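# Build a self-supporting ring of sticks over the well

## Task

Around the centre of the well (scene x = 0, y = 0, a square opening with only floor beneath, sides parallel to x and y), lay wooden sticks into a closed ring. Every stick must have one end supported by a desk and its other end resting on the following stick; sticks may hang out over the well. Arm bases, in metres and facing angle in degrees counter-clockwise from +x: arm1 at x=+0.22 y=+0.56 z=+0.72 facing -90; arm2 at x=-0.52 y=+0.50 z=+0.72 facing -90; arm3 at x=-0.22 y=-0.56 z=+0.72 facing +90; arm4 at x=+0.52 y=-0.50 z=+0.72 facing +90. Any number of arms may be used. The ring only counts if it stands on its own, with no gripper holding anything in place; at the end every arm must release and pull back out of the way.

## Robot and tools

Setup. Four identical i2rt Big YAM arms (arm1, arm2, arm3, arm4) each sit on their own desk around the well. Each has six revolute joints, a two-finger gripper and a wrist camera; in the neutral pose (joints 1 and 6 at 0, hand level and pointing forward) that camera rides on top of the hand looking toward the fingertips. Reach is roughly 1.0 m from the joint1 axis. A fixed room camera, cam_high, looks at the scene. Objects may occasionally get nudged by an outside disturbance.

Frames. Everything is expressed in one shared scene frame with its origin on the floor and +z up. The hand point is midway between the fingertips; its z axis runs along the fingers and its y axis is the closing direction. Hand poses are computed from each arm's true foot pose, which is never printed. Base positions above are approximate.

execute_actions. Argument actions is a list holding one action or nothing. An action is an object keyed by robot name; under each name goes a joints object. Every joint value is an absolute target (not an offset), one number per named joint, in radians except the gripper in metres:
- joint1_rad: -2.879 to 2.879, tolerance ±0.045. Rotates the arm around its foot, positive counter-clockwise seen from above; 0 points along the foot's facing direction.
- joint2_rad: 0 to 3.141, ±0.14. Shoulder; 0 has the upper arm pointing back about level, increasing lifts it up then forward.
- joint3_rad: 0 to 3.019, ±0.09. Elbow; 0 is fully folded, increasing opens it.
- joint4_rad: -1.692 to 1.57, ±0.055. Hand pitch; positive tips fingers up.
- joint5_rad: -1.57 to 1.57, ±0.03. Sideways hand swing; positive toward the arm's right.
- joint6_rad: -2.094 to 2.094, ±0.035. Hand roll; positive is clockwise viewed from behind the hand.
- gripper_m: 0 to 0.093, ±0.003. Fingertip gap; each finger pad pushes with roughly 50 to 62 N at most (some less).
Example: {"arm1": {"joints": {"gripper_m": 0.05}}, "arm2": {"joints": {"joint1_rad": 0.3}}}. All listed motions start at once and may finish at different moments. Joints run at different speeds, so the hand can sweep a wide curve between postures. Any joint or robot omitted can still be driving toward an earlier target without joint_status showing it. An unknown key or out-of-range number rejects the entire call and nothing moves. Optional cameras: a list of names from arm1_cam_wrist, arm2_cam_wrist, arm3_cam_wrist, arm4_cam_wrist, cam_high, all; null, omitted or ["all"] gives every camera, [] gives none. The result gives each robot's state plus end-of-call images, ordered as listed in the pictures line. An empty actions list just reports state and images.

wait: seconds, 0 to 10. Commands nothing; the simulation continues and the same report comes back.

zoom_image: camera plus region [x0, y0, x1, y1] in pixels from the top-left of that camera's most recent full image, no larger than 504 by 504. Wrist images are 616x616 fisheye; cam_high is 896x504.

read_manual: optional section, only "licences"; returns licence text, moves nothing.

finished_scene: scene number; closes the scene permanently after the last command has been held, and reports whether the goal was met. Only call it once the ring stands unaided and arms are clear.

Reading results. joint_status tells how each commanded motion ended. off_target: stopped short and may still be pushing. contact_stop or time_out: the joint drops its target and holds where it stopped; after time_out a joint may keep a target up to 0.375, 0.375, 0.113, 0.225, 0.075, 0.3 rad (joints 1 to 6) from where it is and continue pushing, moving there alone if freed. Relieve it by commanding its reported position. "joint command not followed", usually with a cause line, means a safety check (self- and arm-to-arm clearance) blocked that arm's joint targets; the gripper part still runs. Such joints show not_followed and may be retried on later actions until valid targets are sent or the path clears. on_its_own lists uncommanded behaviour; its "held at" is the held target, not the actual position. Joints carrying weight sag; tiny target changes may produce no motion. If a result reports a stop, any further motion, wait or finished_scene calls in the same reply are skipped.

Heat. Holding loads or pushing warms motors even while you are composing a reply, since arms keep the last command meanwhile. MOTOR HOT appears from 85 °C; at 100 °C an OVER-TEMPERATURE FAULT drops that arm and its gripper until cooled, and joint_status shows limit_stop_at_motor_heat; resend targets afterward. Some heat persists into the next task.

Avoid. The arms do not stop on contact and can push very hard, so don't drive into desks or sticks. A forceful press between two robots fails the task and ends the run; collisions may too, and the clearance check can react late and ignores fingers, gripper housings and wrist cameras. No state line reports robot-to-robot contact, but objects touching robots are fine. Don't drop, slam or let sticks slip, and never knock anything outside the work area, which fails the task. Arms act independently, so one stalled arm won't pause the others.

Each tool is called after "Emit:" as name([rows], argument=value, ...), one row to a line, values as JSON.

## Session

Emit:
execute_actions(actions=[], cameras=["cam_high"])

Scene clock: 0.00 s.
arm1.joint_positions: joint1_rad=-0.423 joint2_rad=+0.639 joint3_rad=+1.404 joint4_rad=-1.267 joint5_rad=-0.013 joint6_rad=-0.337 gripper_m=+0.095
arm1.joint_status: not commanded
arm1.hand: x=+0.1205 y=+0.3310 z=+1.3408 quat_wxyz=(-0.211, -0.626, -0.590, +0.464) (m; scene frame)
arm2.joint_positions: joint1_rad=+0.259 joint2_rad=+0.559 joint3_rad=+1.338 joint4_rad=-1.239 joint5_rad=+0.015 joint6_rad=-0.117 gripper_m=+0.094
arm2.joint_status: not commanded
arm2.hand: x=-0.4668 y=+0.2753 z=+1.2767 quat_wxyz=(-0.395, -0.483, -0.701, +0.347) (m; scene frame)
arm3.joint_positions: joint1_rad=-0.353 joint2_rad=+0.514 joint3_rad=+1.350 joint4_rad=-1.510 joint5_rad=-0.104 joint6_rad=-0.221 gripper_m=+0.094
arm3.joint_status: not commanded
arm3.hand: x=-0.1707 y=-0.3890 z=+1.3159 quat_wxyz=(-0.353, +0.613, -0.661, -0.251) (m; scene frame)
arm4.joint_positions: joint1_rad=+0.309 joint2_rad=+0.438 joint3_rad=+1.381 joint4_rad=-1.394 joint5_rad=+0.141 joint6_rad=-0.128 gripper_m=+0.094
arm4.joint_status: not commanded
arm4.hand: x=+0.4969 y=-0.3534 z=+1.2815 quat_wxyz=(-0.388, +0.691, -0.483, -0.371) (m; scene frame)
pictures: cam_high
Images, in order (width x height): cam_high 896x504.

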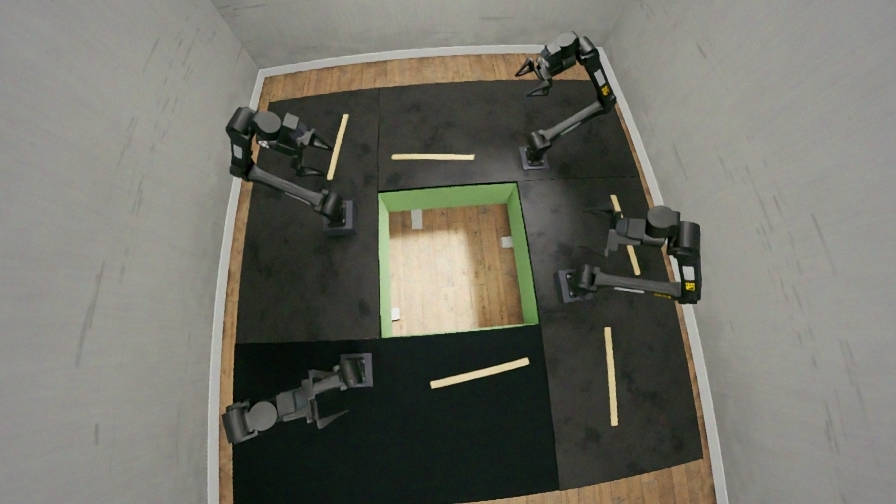

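Emit:
zoom_image(camera="cam_high", region=[310, 100, 530, 200])

Emit:
zoom_image(camera="cam_high", region=[410, 310, 630, 440])

Region (310, 100, 530, 200) of cam_high's 896x504 image, scaled by 2.291, with more detail than that image has; it fills the top 229 rows of this view, and the rest is white.

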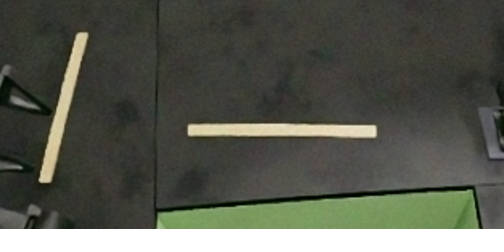

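Region (410, 310, 630, 440) of cam_high's 896x504 image, scaled by 2.291, with more detail than that image has; it fills the top 298 rows of this view, and the rest is white.

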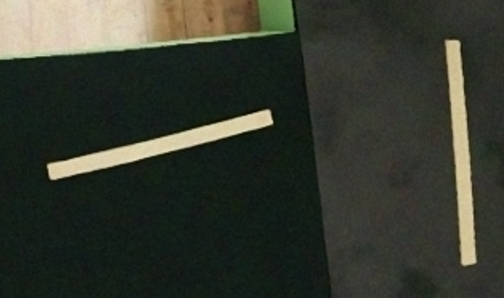

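Emit:
execute_actions([
  {"arm1":{"joints":{"joint1_rad":1.914,"joint2_rad":0.9,"joint3_rad":0.915,"joint5_rad":0,"joint6_rad":0.467,"gripper_m":0.07}},"arm2":{"joints":{"joint1_rad":-0.095,"joint2_rad":1.84,"joint3_rad":1.26,"joint4_rad":-0.987,"joint5_rad":0,"joint6_rad":-0.02,"gripper_m":0.07}},"arm3":{"joints":{"joint1_rad":1.733,"joint2_rad":0.9,"joint3_rad":0.945,"joint5_rad":0,"joint6_rad":0.325,"gripper_m":0.07}},"arm4":{"joints":{"joint1_rad":-0.13,"joint2_rad":1.825,"joint3_rad":1.288,"joint4_rad":-1.022,"joint5_rad":0,"joint6_rad":-0.256,"gripper_m":0.07}}},
], cameras=["arm2_cam_wrist","arm4_cam_wrist"])

Scene clock: 53.97 s.
arm1.joint_positions: joint1_rad=+1.909 joint2_rad=+0.905 joint3_rad=+0.921 joint4_rad=-1.265 joint5_rad=+0.000 joint6_rad=+0.456 gripper_m=+0.070
arm1.joint_status: all done
arm1.hand: x=+0.4990 y=+0.6657 z=+1.0266 quat_wxyz=(-0.147, -0.048, -0.986, -0.063) (m; scene frame)
arm2.joint_positions: joint1_rad=-0.090 joint2_rad=+1.825 joint3_rad=+1.260 joint4_rad=-0.993 joint5_rad=+0.001 joint6_rad=-0.029 gripper_m=+0.070
arm2.joint_status: all done
arm2.hand: x=-0.5660 y=-0.0066 z=+0.7566 quat_wxyz=(-0.004, -0.728, -0.685, +0.001) (m; scene frame)
arm3.joint_positions: joint1_rad=+1.726 joint2_rad=+0.904 joint3_rad=+0.942 joint4_rad=-1.507 joint5_rad=-0.001 joint6_rad=+0.310 gripper_m=+0.070
arm3.joint_status: all done
arm3.hand: x=-0.4592 y=-0.5992 z=+1.0532 quat_wxyz=(+0.015, +0.996, -0.073, -0.054) (m; scene frame)
arm4.joint_positions: joint1_rad=-0.123 joint2_rad=+1.829 joint3_rad=+1.289 joint4_rad=-1.031 joint5_rad=+0.001 joint6_rad=-0.246 gripper_m=+0.070
arm4.joint_status: all done
arm4.hand: x=+0.5829 y=+0.0078 z=+0.7669 quat_wxyz=(-0.004, +0.750, -0.662, -0.003) (m; scene frame)
pictures: arm2_cam_wrist, arm4_cam_wrist
Images, in order (width x height): arm2_cam_wrist 616x616, arm4_cam_wrist 616x616.

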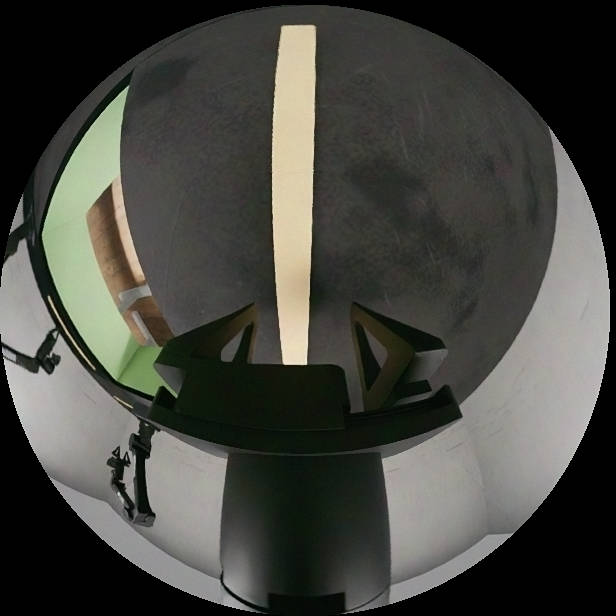

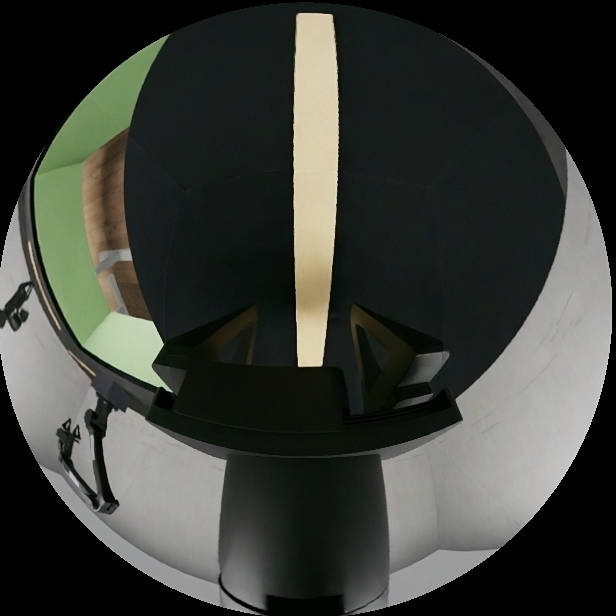

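Emit:
execute_actions([
  {"arm1":{"joints":{"joint2_rad":1.715,"joint4_rad":-0.765}},"arm2":{"joints":{"joint1_rad":-0.06,"joint2_rad":1.9,"joint4_rad":-0.945,"joint6_rad":0.01}},"arm3":{"joints":{"joint2_rad":1.82,"joint4_rad":-0.68}},"arm4":{"joints":{"joint1_rad":-0.15,"joint2_rad":1.884,"joint4_rad":-0.975}}},
], cameras=["arm1_cam_wrist","arm3_cam_wrist"])

Scene clock: 63.30 s.
arm1.joint_positions: joint1_rad=+1.909 joint2_rad=+1.715 joint3_rad=+0.921 joint4_rad=-0.778 joint5_rad=+0.000 joint6_rad=+0.457 gripper_m=+0.070
arm1.joint_status: all done
arm1.hand: x=+0.6021 y=+0.7037 z=+0.7608 quat_wxyz=(+0.000, -0.049, -0.999, +0.001) (m; scene frame)
arm2.joint_positions: joint1_rad=-0.067 joint2_rad=+1.879 joint3_rad=+1.260 joint4_rad=-0.957 joint5_rad=+0.001 joint6_rad=+0.002 gripper_m=+0.070
arm2.joint_status: all done
arm2.hand: x=-0.5540 y=-0.0103 z=+0.7304 quat_wxyz=(+0.002, -0.730, -0.683, -0.005) (m; scene frame)
arm3.joint_positions: joint1_rad=+1.726 joint2_rad=+1.817 joint3_rad=+0.942 joint4_rad=-0.691 joint5_rad=-0.001 joint6_rad=+0.311 gripper_m=+0.070
arm3.joint_status: all done
arm3.hand: x=-0.6379 y=-0.6299 z=+0.7571 quat_wxyz=(+0.004, +0.997, -0.073, -0.007) (m; scene frame)
arm4.joint_positions: joint1_rad=-0.138 joint2_rad=+1.877 joint3_rad=+1.289 joint4_rad=-0.989 joint5_rad=+0.001 joint6_rad=-0.246 gripper_m=+0.070
arm4.joint_status: all done
arm4.hand: x=+0.5909 y=+0.0121 z=+0.7428 quat_wxyz=(-0.001, +0.745, -0.667, -0.001) (m; scene frame)
pictures: arm1_cam_wrist, arm3_cam_wrist
Images, in order (width x height): arm1_cam_wrist 616x616, arm3_cam_wrist 616x616.

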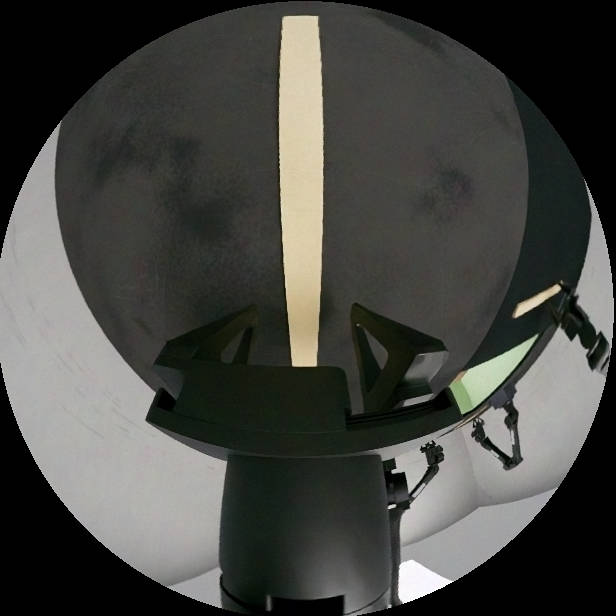

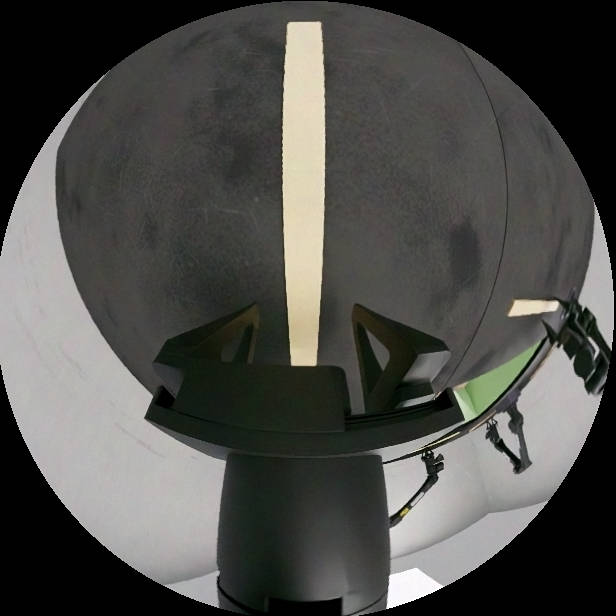

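Emit:
execute_actions(actions=[])

Scene clock: 93.53 s.
arm1.joint_positions: joint1_rad=+1.909 joint2_rad=+1.715 joint3_rad=+0.921 joint4_rad=-0.778 joint5_rad=+0.000 joint6_rad=+0.457 gripper_m=+0.070
arm1.joint_status: all done
arm1.hand: x=+0.6021 y=+0.7037 z=+0.7608 quat_wxyz=(+0.000, -0.049, -0.999, +0.001) (m; scene frame)
arm2.joint_positions: joint1_rad=-0.067 joint2_rad=+1.879 joint3_rad=+1.260 joint4_rad=-0.957 joint5_rad=+0.001 joint6_rad=+0.002 gripper_m=+0.070
arm2.joint_status: all done
arm2.hand: x=-0.5540 y=-0.0103 z=+0.7304 quat_wxyz=(+0.002, -0.730, -0.683, -0.005) (m; scene frame)
arm3.joint_positions: joint1_rad=+1.726 joint2_rad=+1.817 joint3_rad=+0.942 joint4_rad=-0.691 joint5_rad=-0.001 joint6_rad=+0.311 gripper_m=+0.070
arm3.joint_status: all done
arm3.hand: x=-0.6379 y=-0.6299 z=+0.7571 quat_wxyz=(+0.004, +0.997, -0.073, -0.007) (m; scene frame)
arm4.joint_positions: joint1_rad=-0.138 joint2_rad=+1.877 joint3_rad=+1.289 joint4_rad=-0.989 joint5_rad=+0.001 joint6_rad=-0.246 gripper_m=+0.070
arm4.joint_status: all done
arm4.hand: x=+0.5909 y=+0.0121 z=+0.7428 quat_wxyz=(-0.001, +0.745, -0.667, -0.001) (m; scene frame)
pictures: arm1_cam_wrist, arm2_cam_wrist, arm3_cam_wrist, arm4_cam_wrist, cam_high
Images, in order (width x height): arm1_cam_wrist 616x616, arm2_cam_wrist 616x616, arm3_cam_wrist 616x616, arm4_cam_wrist 616x616, cam_high 896x504.

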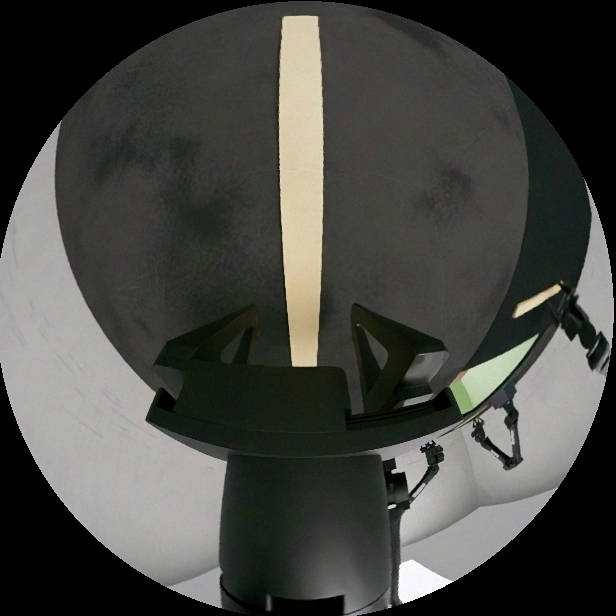

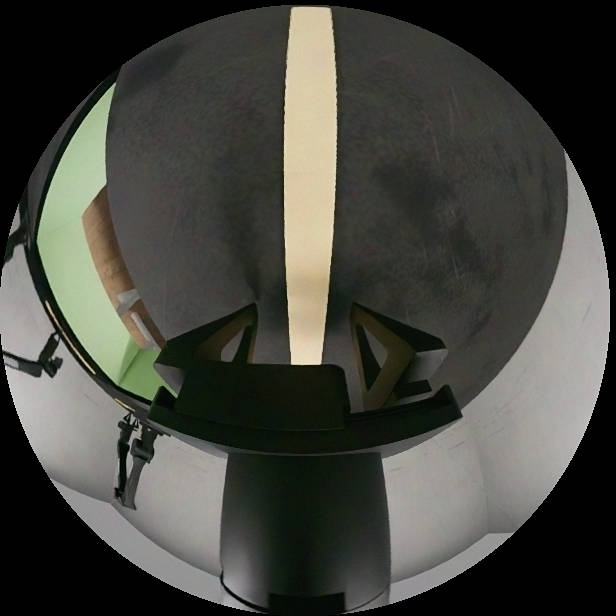

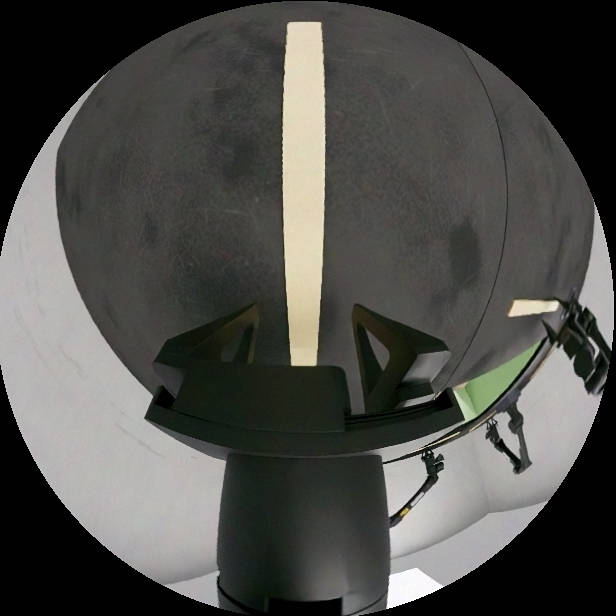

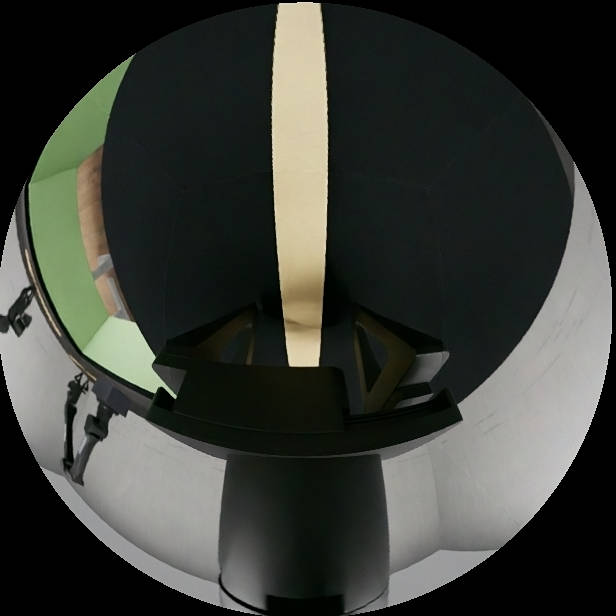

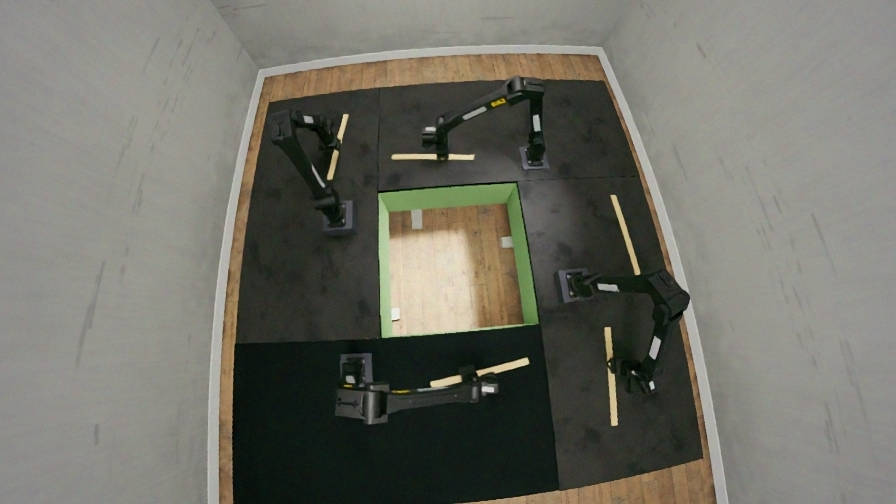

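Emit:
execute_actions([
  {"arm1":{"joints":{"joint2_rad":1.815,"joint4_rad":-0.70}},"arm2":{"joints":{"joint2_rad":1.935}},"arm3":{"joints":{"joint2_rad":1.915,"joint4_rad":-0.625}},"arm4":{"joints":{"joint2_rad":1.92}}},
], cameras=[])

Emit:
execute_actions(actions=[])

Scene clock: 99.40 s.
arm1.joint_positions: joint1_rad=+1.908 joint2_rad=+1.796 joint3_rad=+0.923 joint4_rad=-0.708 joint5_rad=-0.002 joint6_rad=+0.458 gripper_m=+0.070
arm1.joint_status: all done
arm1.hand: x=+0.6062 y=+0.7051 z=+0.7294 quat_wxyz=(+0.005, -0.050, -0.999, +0.002) (m; scene frame)
arm2.joint_positions: joint1_rad=-0.066 joint2_rad=+1.897 joint3_rad=+1.260 joint4_rad=-0.954 joint5_rad=+0.002 joint6_rad=+0.002 gripper_m=+0.070
arm2.joint_status: all done
arm2.hand: x=-0.5539 y=-0.0086 z=+0.7218 quat_wxyz=(+0.007, -0.730, -0.683, -0.010) (m; scene frame)
arm3.joint_positions: joint1_rad=+1.728 joint2_rad=+1.895 joint3_rad=+0.943 joint4_rad=-0.633 joint5_rad=+0.002 joint6_rad=+0.311 gripper_m=+0.070
arm3.joint_status: all done
arm3.hand: x=-0.6368 y=-0.6300 z=+0.7254 quat_wxyz=(+0.000, +0.997, -0.072, +0.003) (m; scene frame)
arm4.joint_positions: joint1_rad=-0.138 joint2_rad=+1.890 joint3_rad=+1.289 joint4_rad=-0.985 joint5_rad=+0.002 joint6_rad=-0.247 gripper_m=+0.070
arm4.joint_status: all done
arm4.hand: x=+0.5909 y=+0.0116 z=+0.7366 quat_wxyz=(+0.002, +0.745, -0.667, +0.002) (m; scene frame)
pictures: none
No camera images: the call's "cameras" was empty. Leave "cameras" out to get every camera's image.

Scene clock: 99.40 s.
arm1.joint_positions: joint1_rad=+1.908 joint2_rad=+1.796 joint3_rad=+0.923 joint4_rad=-0.708 joint5_rad=-0.002 joint6_rad=+0.458 gripper_m=+0.070
arm1.joint_status: all done
arm1.hand: x=+0.6062 y=+0.7051 z=+0.7294 quat_wxyz=(+0.005, -0.050, -0.999, +0.002) (m; scene frame)
arm2.joint_positions: joint1_rad=-0.066 joint2_rad=+1.897 joint3_rad=+1.260 joint4_rad=-0.954 joint5_rad=+0.002 joint6_rad=+0.002 gripper_m=+0.070
arm2.joint_status: all done
arm2.hand: x=-0.5539 y=-0.0086 z=+0.7218 quat_wxyz=(+0.007, -0.730, -0.683, -0.010) (m; scene frame)
arm3.joint_positions: joint1_rad=+1.728 joint2_rad=+1.895 joint3_rad=+0.943 joint4_rad=-0.633 joint5_rad=+0.002 joint6_rad=+0.311 gripper_m=+0.070
arm3.joint_status: all done
arm3.hand: x=-0.6368 y=-0.6300 z=+0.7254 quat_wxyz=(+0.000, +0.997, -0.072, +0.003) (m; scene frame)
arm4.joint_positions: joint1_rad=-0.138 joint2_rad=+1.890 joint3_rad=+1.289 joint4_rad=-0.985 joint5_rad=+0.002 joint6_rad=-0.247 gripper_m=+0.070
arm4.joint_status: all done
arm4.hand: x=+0.5909 y=+0.0116 z=+0.7366 quat_wxyz=(+0.002, +0.745, -0.667, +0.002) (m; scene frame)
pictures: arm1_cam_wrist, arm2_cam_wrist, arm3_cam_wrist, arm4_cam_wrist, cam_high
Images, in order (width x height): arm1_cam_wrist 616x616, arm2_cam_wrist 616x616, arm3_cam_wrist 616x616, arm4_cam_wrist 616x616, cam_high 896x504.

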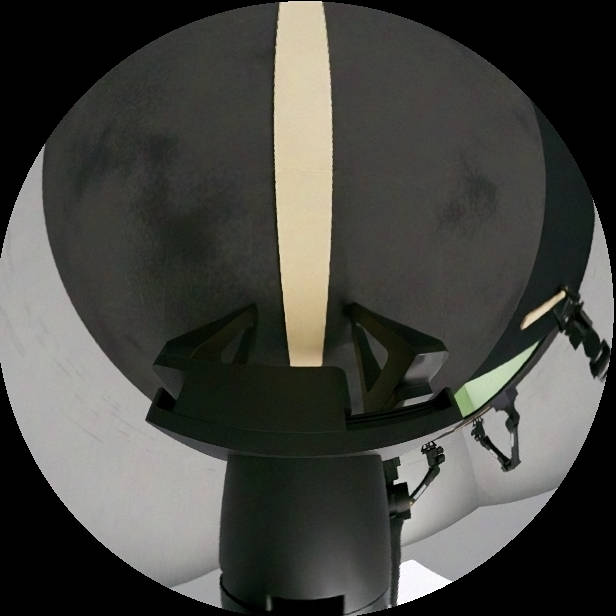

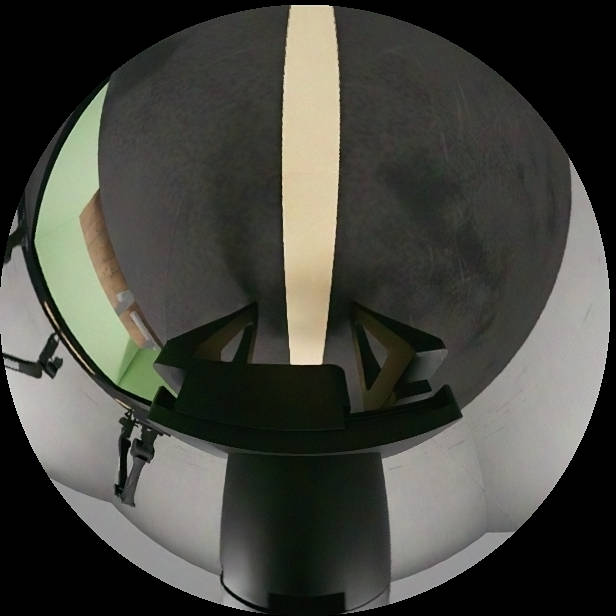

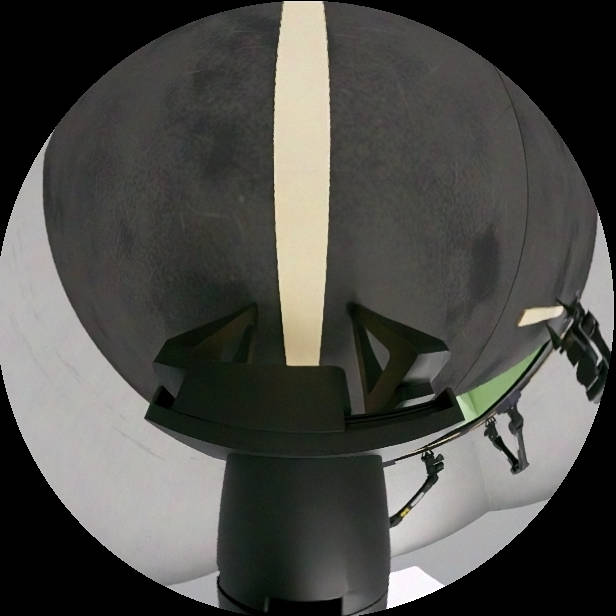

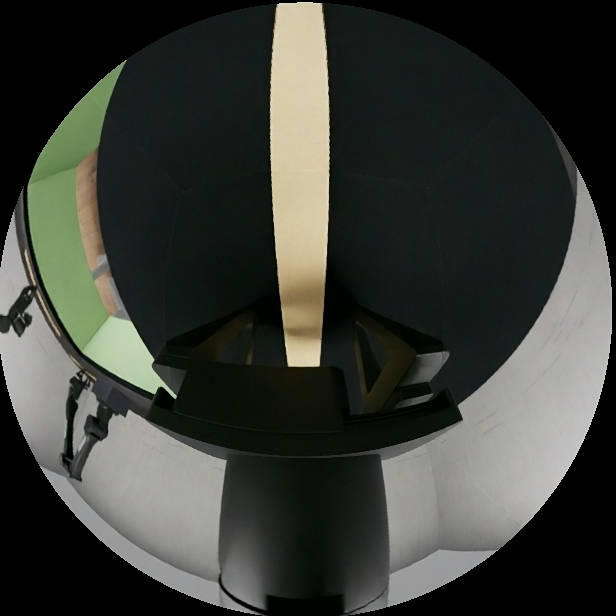

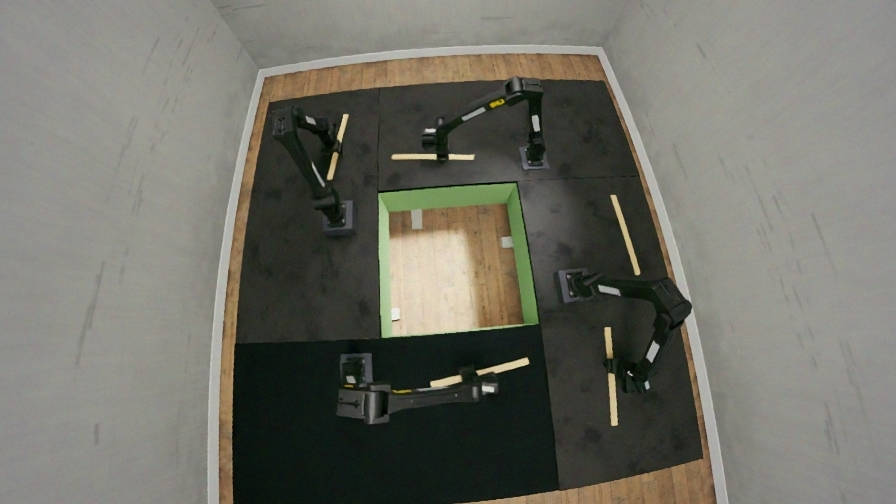

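Emit:
execute_actions([
  {"arm1":{"joints":{"gripper_m":0.015}},"arm2":{"joints":{"gripper_m":0.015}},"arm3":{"joints":{"gripper_m":0.015}},"arm4":{"joints":{"gripper_m":0.015}}},
], cameras=[])

Emit:
execute_actions([
  {"arm1":{"joints":{"joint2_rad":1.66}},"arm2":{"joints":{"joint2_rad":1.65}},"arm3":{"joints":{"joint2_rad":1.76}},"arm4":{"joints":{"joint2_rad":1.63}}},
], cameras=["cam_high"])

Scene clock: 105.87 s.
arm1.joint_positions: joint1_rad=+1.908 joint2_rad=+1.796 joint3_rad=+0.923 joint4_rad=-0.708 joint5_rad=-0.002 joint6_rad=+0.459 gripper_m=+0.028
arm1.joint_status: gripper_m off_target (ended at +0.028, target +0.015)
arm1.hand: x=+0.6063 y=+0.7051 z=+0.7292 quat_wxyz=(+0.005, -0.051, -0.999, +0.002) (m; scene frame)
arm2.joint_positions: joint1_rad=-0.066 joint2_rad=+1.897 joint3_rad=+1.260 joint4_rad=-0.953 joint5_rad=+0.002 joint6_rad=+0.003 gripper_m=+0.027
arm2.joint_status: gripper_m off_target (ended at +0.027, target +0.015)
arm2.hand: x=-0.5539 y=-0.0088 z=+0.7218 quat_wxyz=(+0.007, -0.731, -0.683, -0.010) (m; scene frame)
arm3.joint_positions: joint1_rad=+1.728 joint2_rad=+1.895 joint3_rad=+0.943 joint4_rad=-0.633 joint5_rad=+0.003 joint6_rad=+0.312 gripper_m=+0.027
arm3.joint_status: gripper_m off_target (ended at +0.027, target +0.015)
arm3.hand: x=-0.6368 y=-0.6299 z=+0.7254 quat_wxyz=(+0.000, +0.997, -0.073, +0.003) (m; scene frame)
arm4.joint_positions: joint1_rad=-0.138 joint2_rad=+1.890 joint3_rad=+1.289 joint4_rad=-0.985 joint5_rad=+0.002 joint6_rad=-0.248 gripper_m=+0.027
arm4.joint_status: gripper_m off_target (ended at +0.027, target +0.015)
arm4.hand: x=+0.5909 y=+0.0117 z=+0.7366 quat_wxyz=(+0.002, +0.745, -0.667, +0.002) (m; scene frame)
pictures: none
No camera images: the call's "cameras" was empty. Leave "cameras" out to get every camera's image.

Scene clock: 107.20 s.
arm1.joint_positions: joint1_rad=+1.908 joint2_rad=+1.651 joint3_rad=+0.916 joint4_rad=-0.708 joint5_rad=-0.002 joint6_rad=+0.459 gripper_m=+0.028
arm1.joint_status: all done
arm1.hand: x=+0.6241 y=+0.7119 z=+0.7858 quat_wxyz=(-0.059, -0.050, -0.997, -0.025) (m; scene frame)
arm2.joint_positions: joint1_rad=-0.066 joint2_rad=+1.627 joint3_rad=+1.255 joint4_rad=-0.953 joint5_rad=+0.002 joint6_rad=+0.003 gripper_m=+0.027
arm2.joint_status: all done
arm2.hand: x=-0.5557 y=-0.0261 z=+0.8546 quat_wxyz=(-0.083, -0.726, -0.677, +0.087) (m; scene frame)
arm3.joint_positions: joint1_rad=+1.728 joint2_rad=+1.747 joint3_rad=+0.943 joint4_rad=-0.633 joint5_rad=+0.002 joint6_rad=+0.312 gripper_m=+0.027
arm3.joint_status: all done
arm3.hand: x=-0.6640 y=-0.6343 z=+0.7877 quat_wxyz=(+0.017, +0.995, -0.073, -0.069) (m; scene frame)
arm4.joint_positions: joint1_rad=-0.138 joint2_rad=+1.627 joint3_rad=+1.286 joint4_rad=-0.985 joint5_rad=+0.002 joint6_rad=-0.248 gripper_m=+0.027
arm4.joint_status: all done
arm4.hand: x=+0.5927 y=+0.0240 z=+0.8681 quat_wxyz=(-0.105, +0.739, -0.661, -0.071) (m; scene frame)
pictures: cam_high
Images, in order (width x height): cam_high 896x504.

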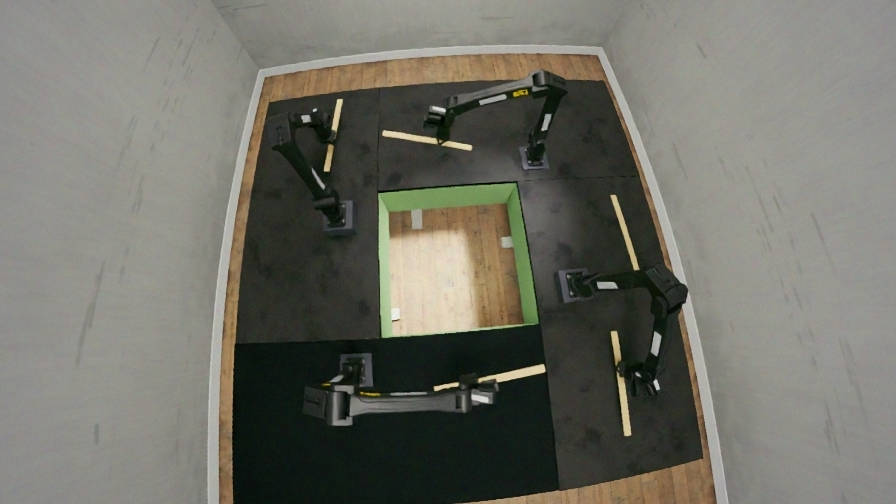

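Emit:
execute_actions([
  {"arm1":{"joints":{"joint2_rad":1.35,"joint3_rad":0.584,"joint4_rad":-0.578,"joint5_rad":-0.151,"joint6_rad":-0.594}},"arm2":{"joints":{"joint1_rad":-0.6}},"arm3":{"joints":{"joint2_rad":1.44,"joint3_rad":0.547,"joint4_rad":-0.462,"joint5_rad":-0.152,"joint6_rad":-0.605}},"arm4":{"joints":{"joint1_rad":-0.75}}},
], cameras=["cam_high"])

Emit:
execute_actions([
  {"arm1":{"joints":{"joint1_rad":-0.621}},"arm3":{"joints":{"joint1_rad":-0.617}}},
], cameras=["cam_high"])

Scene clock: 121.40 s.
arm1.joint_positions: joint1_rad=+1.908 joint2_rad=+1.350 joint3_rad=+0.588 joint4_rad=-0.596 joint5_rad=-0.148 joint6_rad=-0.583 gripper_m=+0.028
arm1.joint_status: all done
arm1.hand: x=+0.5203 y=+0.6999 z=+0.7959 quat_wxyz=(-0.113, +0.456, -0.881, -0.060) (m; scene frame)
arm2.joint_positions: joint1_rad=-0.610 joint2_rad=+1.627 joint3_rad=+1.255 joint4_rad=-0.953 joint5_rad=+0.002 joint6_rad=+0.005 gripper_m=+0.027
arm2.joint_status: all done
arm2.hand: x=-0.8222 y=+0.0676 z=+0.8536 quat_wxyz=(-0.056, -0.881, -0.457, +0.106) (m; scene frame)
arm3.joint_positions: joint1_rad=+1.728 joint2_rad=+1.434 joint3_rad=+0.548 joint4_rad=-0.476 joint5_rad=-0.149 joint6_rad=-0.590 gripper_m=+0.027
arm3.joint_status: all done
arm3.hand: x=-0.5381 y=-0.6395 z=+0.7943 quat_wxyz=(+0.051, +0.918, +0.374, -0.122) (m; scene frame)
arm4.joint_positions: joint1_rad=-0.763 joint2_rad=+1.627 joint3_rad=+1.286 joint4_rad=-0.985 joint5_rad=+0.002 joint6_rad=-0.249 gripper_m=+0.027
arm4.joint_status: all done
arm4.hand: x=+0.8864 y=-0.1180 z=+0.8668 quat_wxyz=(-0.120, +0.500, -0.857, -0.037) (m; scene frame)
pictures: cam_high
Images, in order (width x height): cam_high 896x504.

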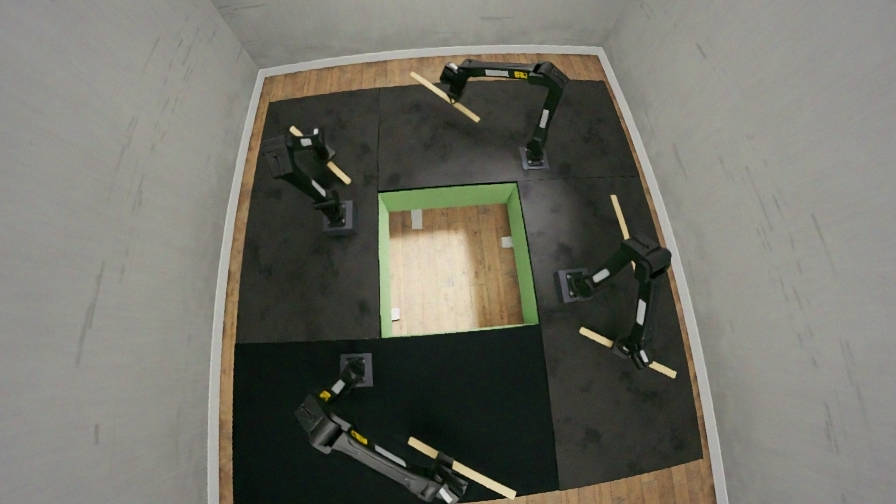

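Scene clock: 123.67 s.
arm1.joint_positions: joint1_rad=-0.618 joint2_rad=+1.350 joint3_rad=+0.588 joint4_rad=-0.589 joint5_rad=-0.149 joint6_rad=-0.585 gripper_m=+0.028
arm1.joint_status: all done
arm1.hand: x=+0.0491 y=+0.2692 z=+0.7970 quat_wxyz=(-0.095, -0.700, -0.702, +0.094) (m; scene frame)
arm2.joint_positions: joint1_rad=-0.610 joint2_rad=+1.627 joint3_rad=+1.255 joint4_rad=-0.953 joint5_rad=+0.002 joint6_rad=+0.005 gripper_m=+0.027
arm2.joint_status: not commanded
arm2.hand: x=-0.8222 y=+0.0676 z=+0.8536 quat_wxyz=(-0.056, -0.881, -0.457, +0.106) (m; scene frame)
arm3.joint_positions: joint1_rad=-0.613 joint2_rad=+1.434 joint3_rad=+0.548 joint4_rad=-0.470 joint5_rad=-0.150 joint6_rad=-0.593 gripper_m=+0.027
arm3.joint_status: all done
arm3.hand: x=-0.0500 y=-0.2731 z=+0.7887 quat_wxyz=(-0.087, +0.703, -0.700, -0.095) (m; scene frame)
arm4.joint_positions: joint1_rad=-0.763 joint2_rad=+1.627 joint3_rad=+1.286 joint4_rad=-0.985 joint5_rad=+0.002 joint6_rad=-0.249 gripper_m=+0.027
arm4.joint_status: not commanded
arm4.hand: x=+0.8864 y=-0.1180 z=+0.8668 quat_wxyz=(-0.120, +0.500, -0.857, -0.037) (m; scene frame)
pictures: cam_high
Images, in order (width x height): cam_high 896x504.

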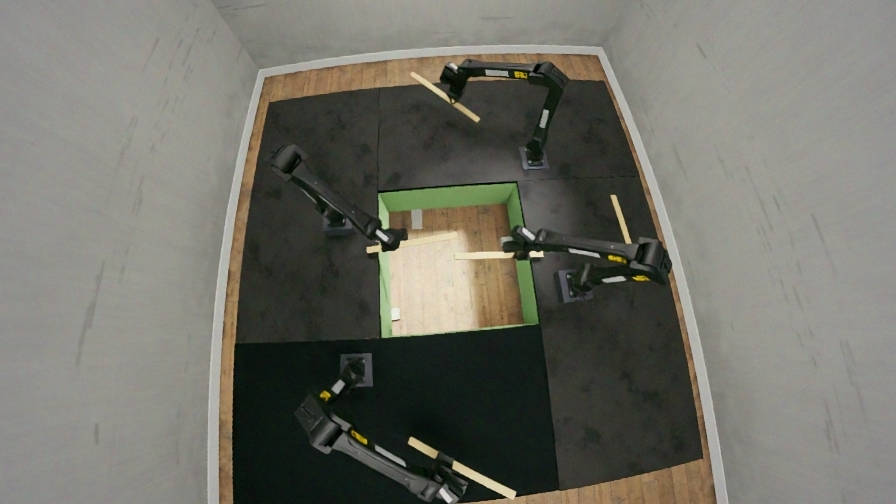

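Emit:
execute_actions([
  {"arm2":{"joints":{"joint1_rad":0.515,"joint3_rad":1.345,"joint4_rad":-1.115,"joint5_rad":-0.238,"joint6_rad":-1.075}},"arm4":{"joints":{"joint1_rad":0.485,"joint3_rad":1.40,"joint4_rad":-1.17,"joint5_rad":-0.238,"joint6_rad":-1.068}}},
])

Scene clock: 137.97 s.
arm1.joint_positions: joint1_rad=-0.618 joint2_rad=+1.350 joint3_rad=+0.588 joint4_rad=-0.589 joint5_rad=-0.149 joint6_rad=-0.585 gripper_m=+0.028
arm1.joint_status: not commanded
arm1.hand: x=+0.0491 y=+0.2692 z=+0.7970 quat_wxyz=(-0.095, -0.700, -0.702, +0.094) (m; scene frame)
arm2.joint_positions: joint1_rad=+0.518 joint2_rad=+1.631 joint3_rad=+1.296 joint4_rad=-1.105 joint5_rad=-0.237 joint6_rad=-1.066 gripper_m=+0.027
arm2.joint_status: all done
arm2.hand: x=-0.2357 y=+0.0811 z=+0.8691 quat_wxyz=(-0.137, +0.015, -0.990, -0.003) (m; scene frame)
arm3.joint_positions: joint1_rad=-0.613 joint2_rad=+1.434 joint3_rad=+0.548 joint4_rad=-0.469 joint5_rad=-0.150 joint6_rad=-0.593 gripper_m=+0.027
arm3.joint_status: not commanded
arm3.hand: x=-0.0500 y=-0.2730 z=+0.7888 quat_wxyz=(-0.087, +0.703, -0.700, -0.095) (m; scene frame)
arm4.joint_positions: joint1_rad=+0.486 joint2_rad=+1.628 joint3_rad=+1.350 joint4_rad=-1.158 joint5_rad=-0.237 joint6_rad=-1.058 gripper_m=+0.027
arm4.joint_status: all done
arm4.hand: x=+0.2454 y=-0.0688 z=+0.8895 quat_wxyz=(-0.007, +0.991, -0.004, -0.135) (m; scene frame)
pictures: arm1_cam_wrist, arm2_cam_wrist, arm3_cam_wrist, arm4_cam_wrist, cam_high
Images, in order (width x height): arm1_cam_wrist 616x616, arm2_cam_wrist 616x616, arm3_cam_wrist 616x616, arm4_cam_wrist 616x616, cam_high 896x504.

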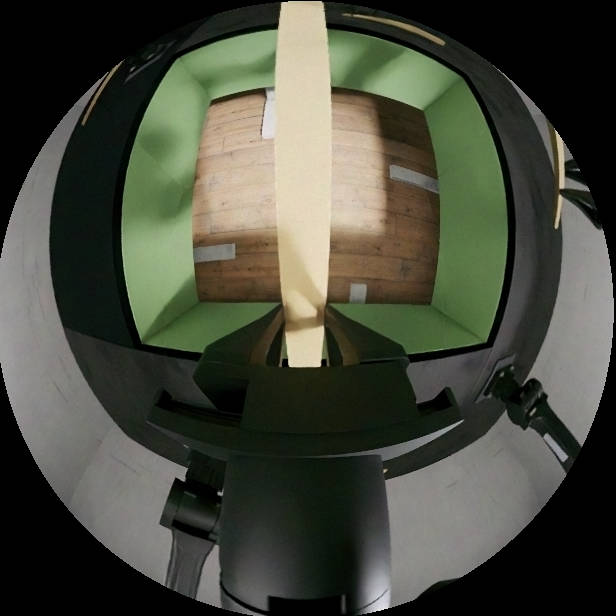

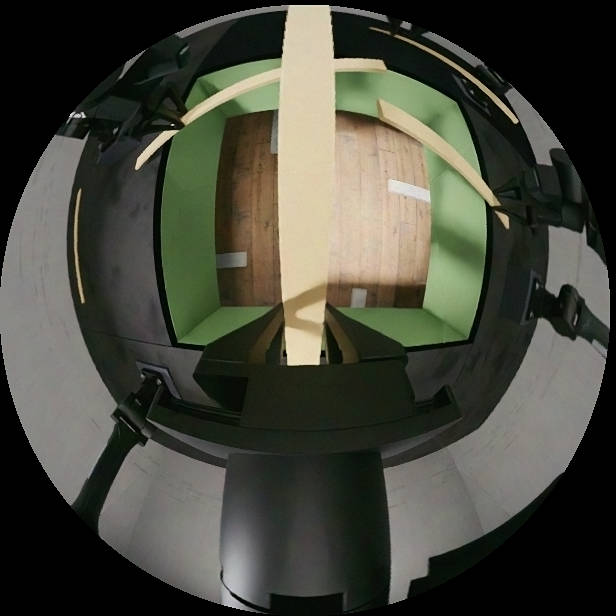

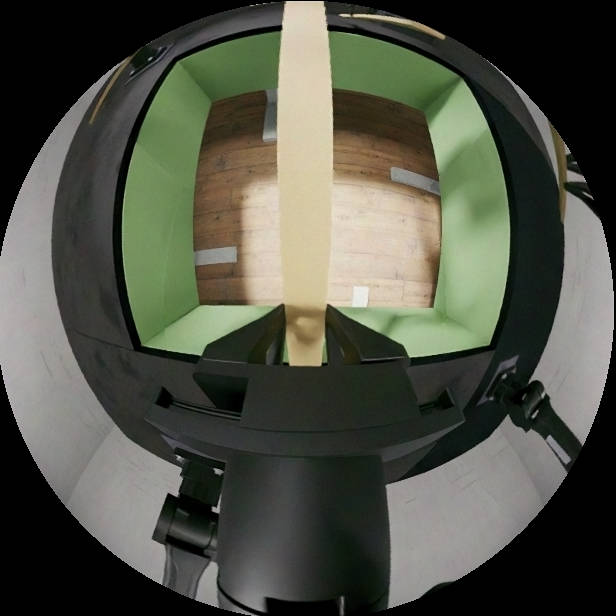

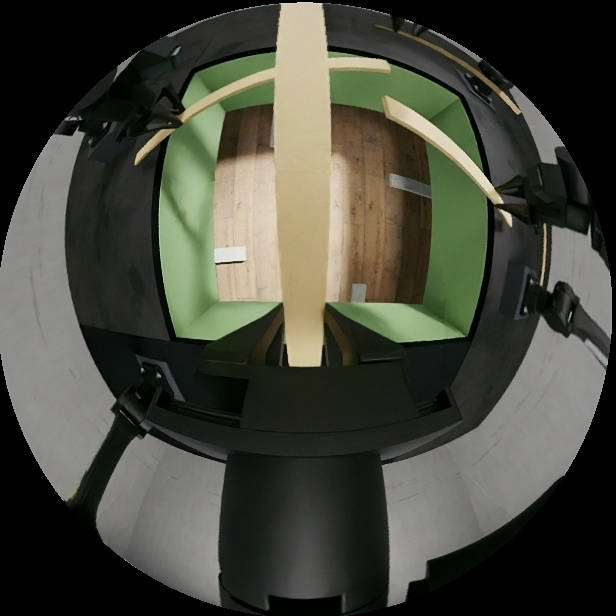

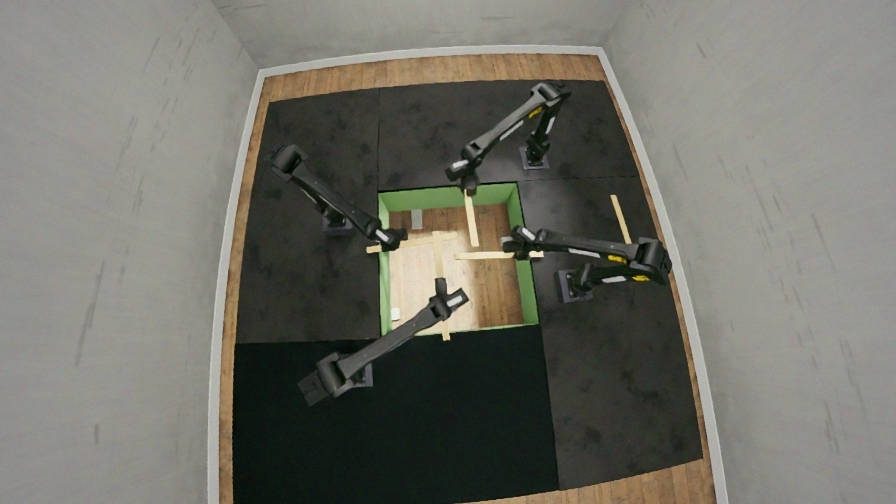

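Emit:
execute_actions([
  {"arm2":{"joints":{"joint2_rad":1.785,"joint4_rad":-0.935}},"arm4":{"joints":{"joint2_rad":1.80,"joint4_rad":-0.97}}},
])

Scene clock: 150.57 s.
arm1.joint_positions: joint1_rad=-0.618 joint2_rad=+1.350 joint3_rad=+0.588 joint4_rad=-0.589 joint5_rad=-0.149 joint6_rad=-0.585 gripper_m=+0.028
arm1.joint_status: not commanded
arm1.hand: x=+0.0491 y=+0.2692 z=+0.7970 quat_wxyz=(-0.095, -0.700, -0.702, +0.094) (m; scene frame)
arm2.joint_positions: joint1_rad=+0.518 joint2_rad=+1.787 joint3_rad=+1.300 joint4_rad=-0.948 joint5_rad=-0.237 joint6_rad=-1.067 gripper_m=+0.027
arm2.joint_status: all done
arm2.hand: x=-0.2179 y=+0.0511 z=+0.7972 quat_wxyz=(-0.138, +0.015, -0.990, -0.001) (m; scene frame)
arm3.joint_positions: joint1_rad=-0.613 joint2_rad=+1.434 joint3_rad=+0.548 joint4_rad=-0.469 joint5_rad=-0.150 joint6_rad=-0.593 gripper_m=+0.027
arm3.joint_status: not commanded
arm3.hand: x=-0.0500 y=-0.2730 z=+0.7888 quat_wxyz=(-0.087, +0.703, -0.699, -0.095) (m; scene frame)
arm4.joint_positions: joint1_rad=+0.486 joint2_rad=+1.816 joint3_rad=+1.352 joint4_rad=-0.986 joint5_rad=-0.237 joint6_rad=-1.060 gripper_m=+0.027
arm4.joint_status: all done
arm4.hand: x=+0.2269 y=-0.0330 z=+0.8004 quat_wxyz=(-0.001, +0.991, -0.004, -0.132) (m; scene frame)
pictures: arm1_cam_wrist, arm2_cam_wrist, arm3_cam_wrist, arm4_cam_wrist, cam_high
Images, in order (width x height): arm1_cam_wrist 616x616, arm2_cam_wrist 616x616, arm3_cam_wrist 616x616, arm4_cam_wrist 616x616, cam_high 896x504.

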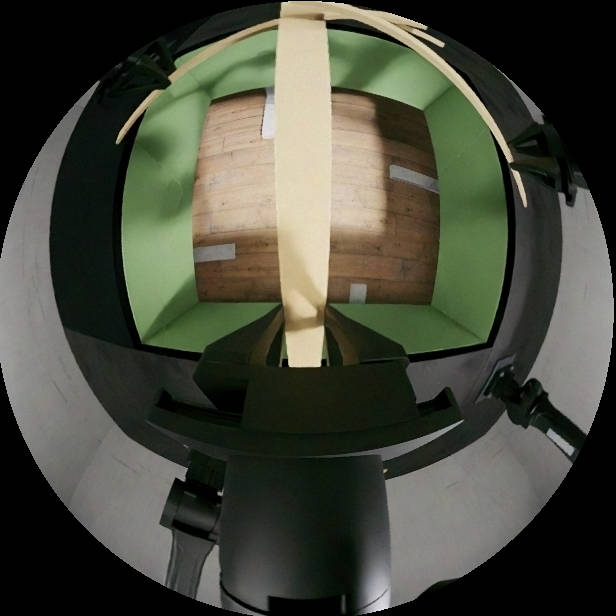

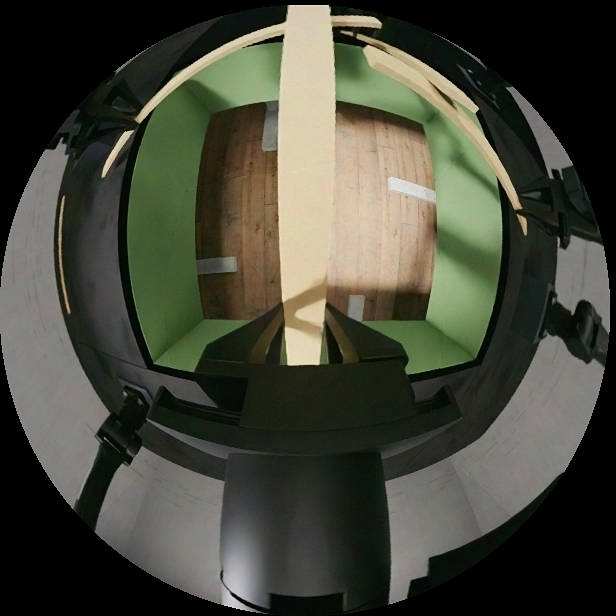

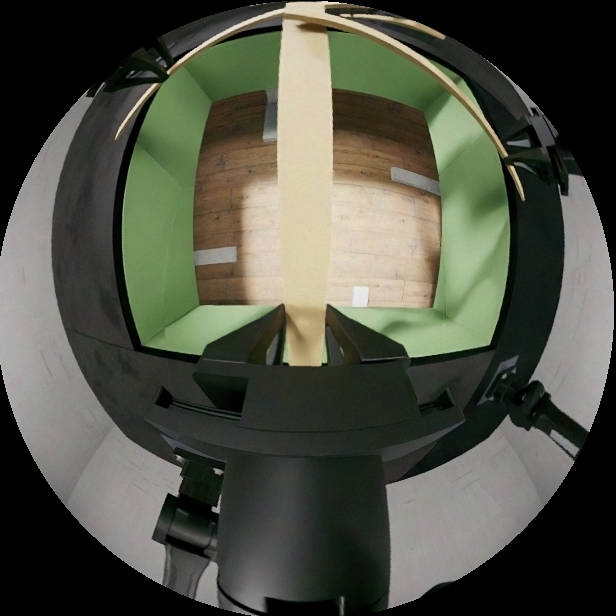

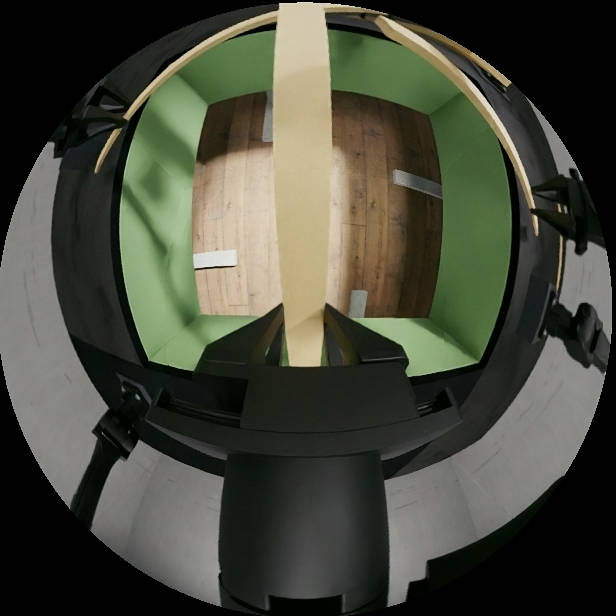

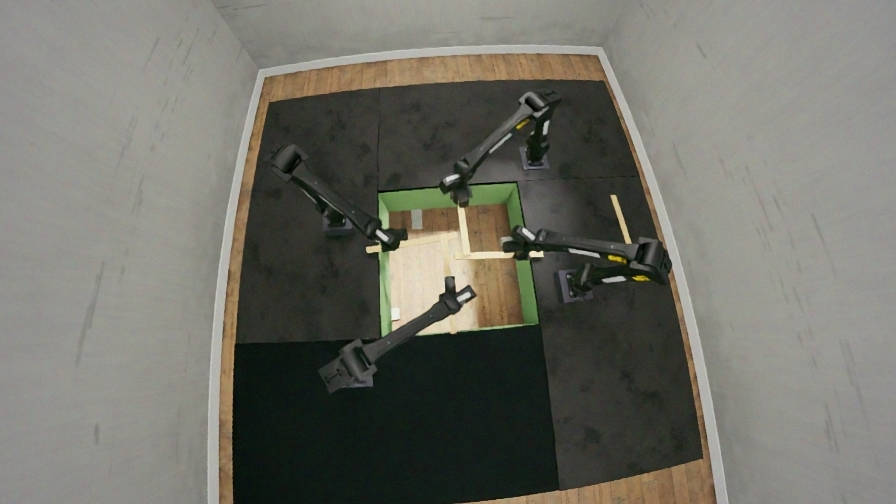

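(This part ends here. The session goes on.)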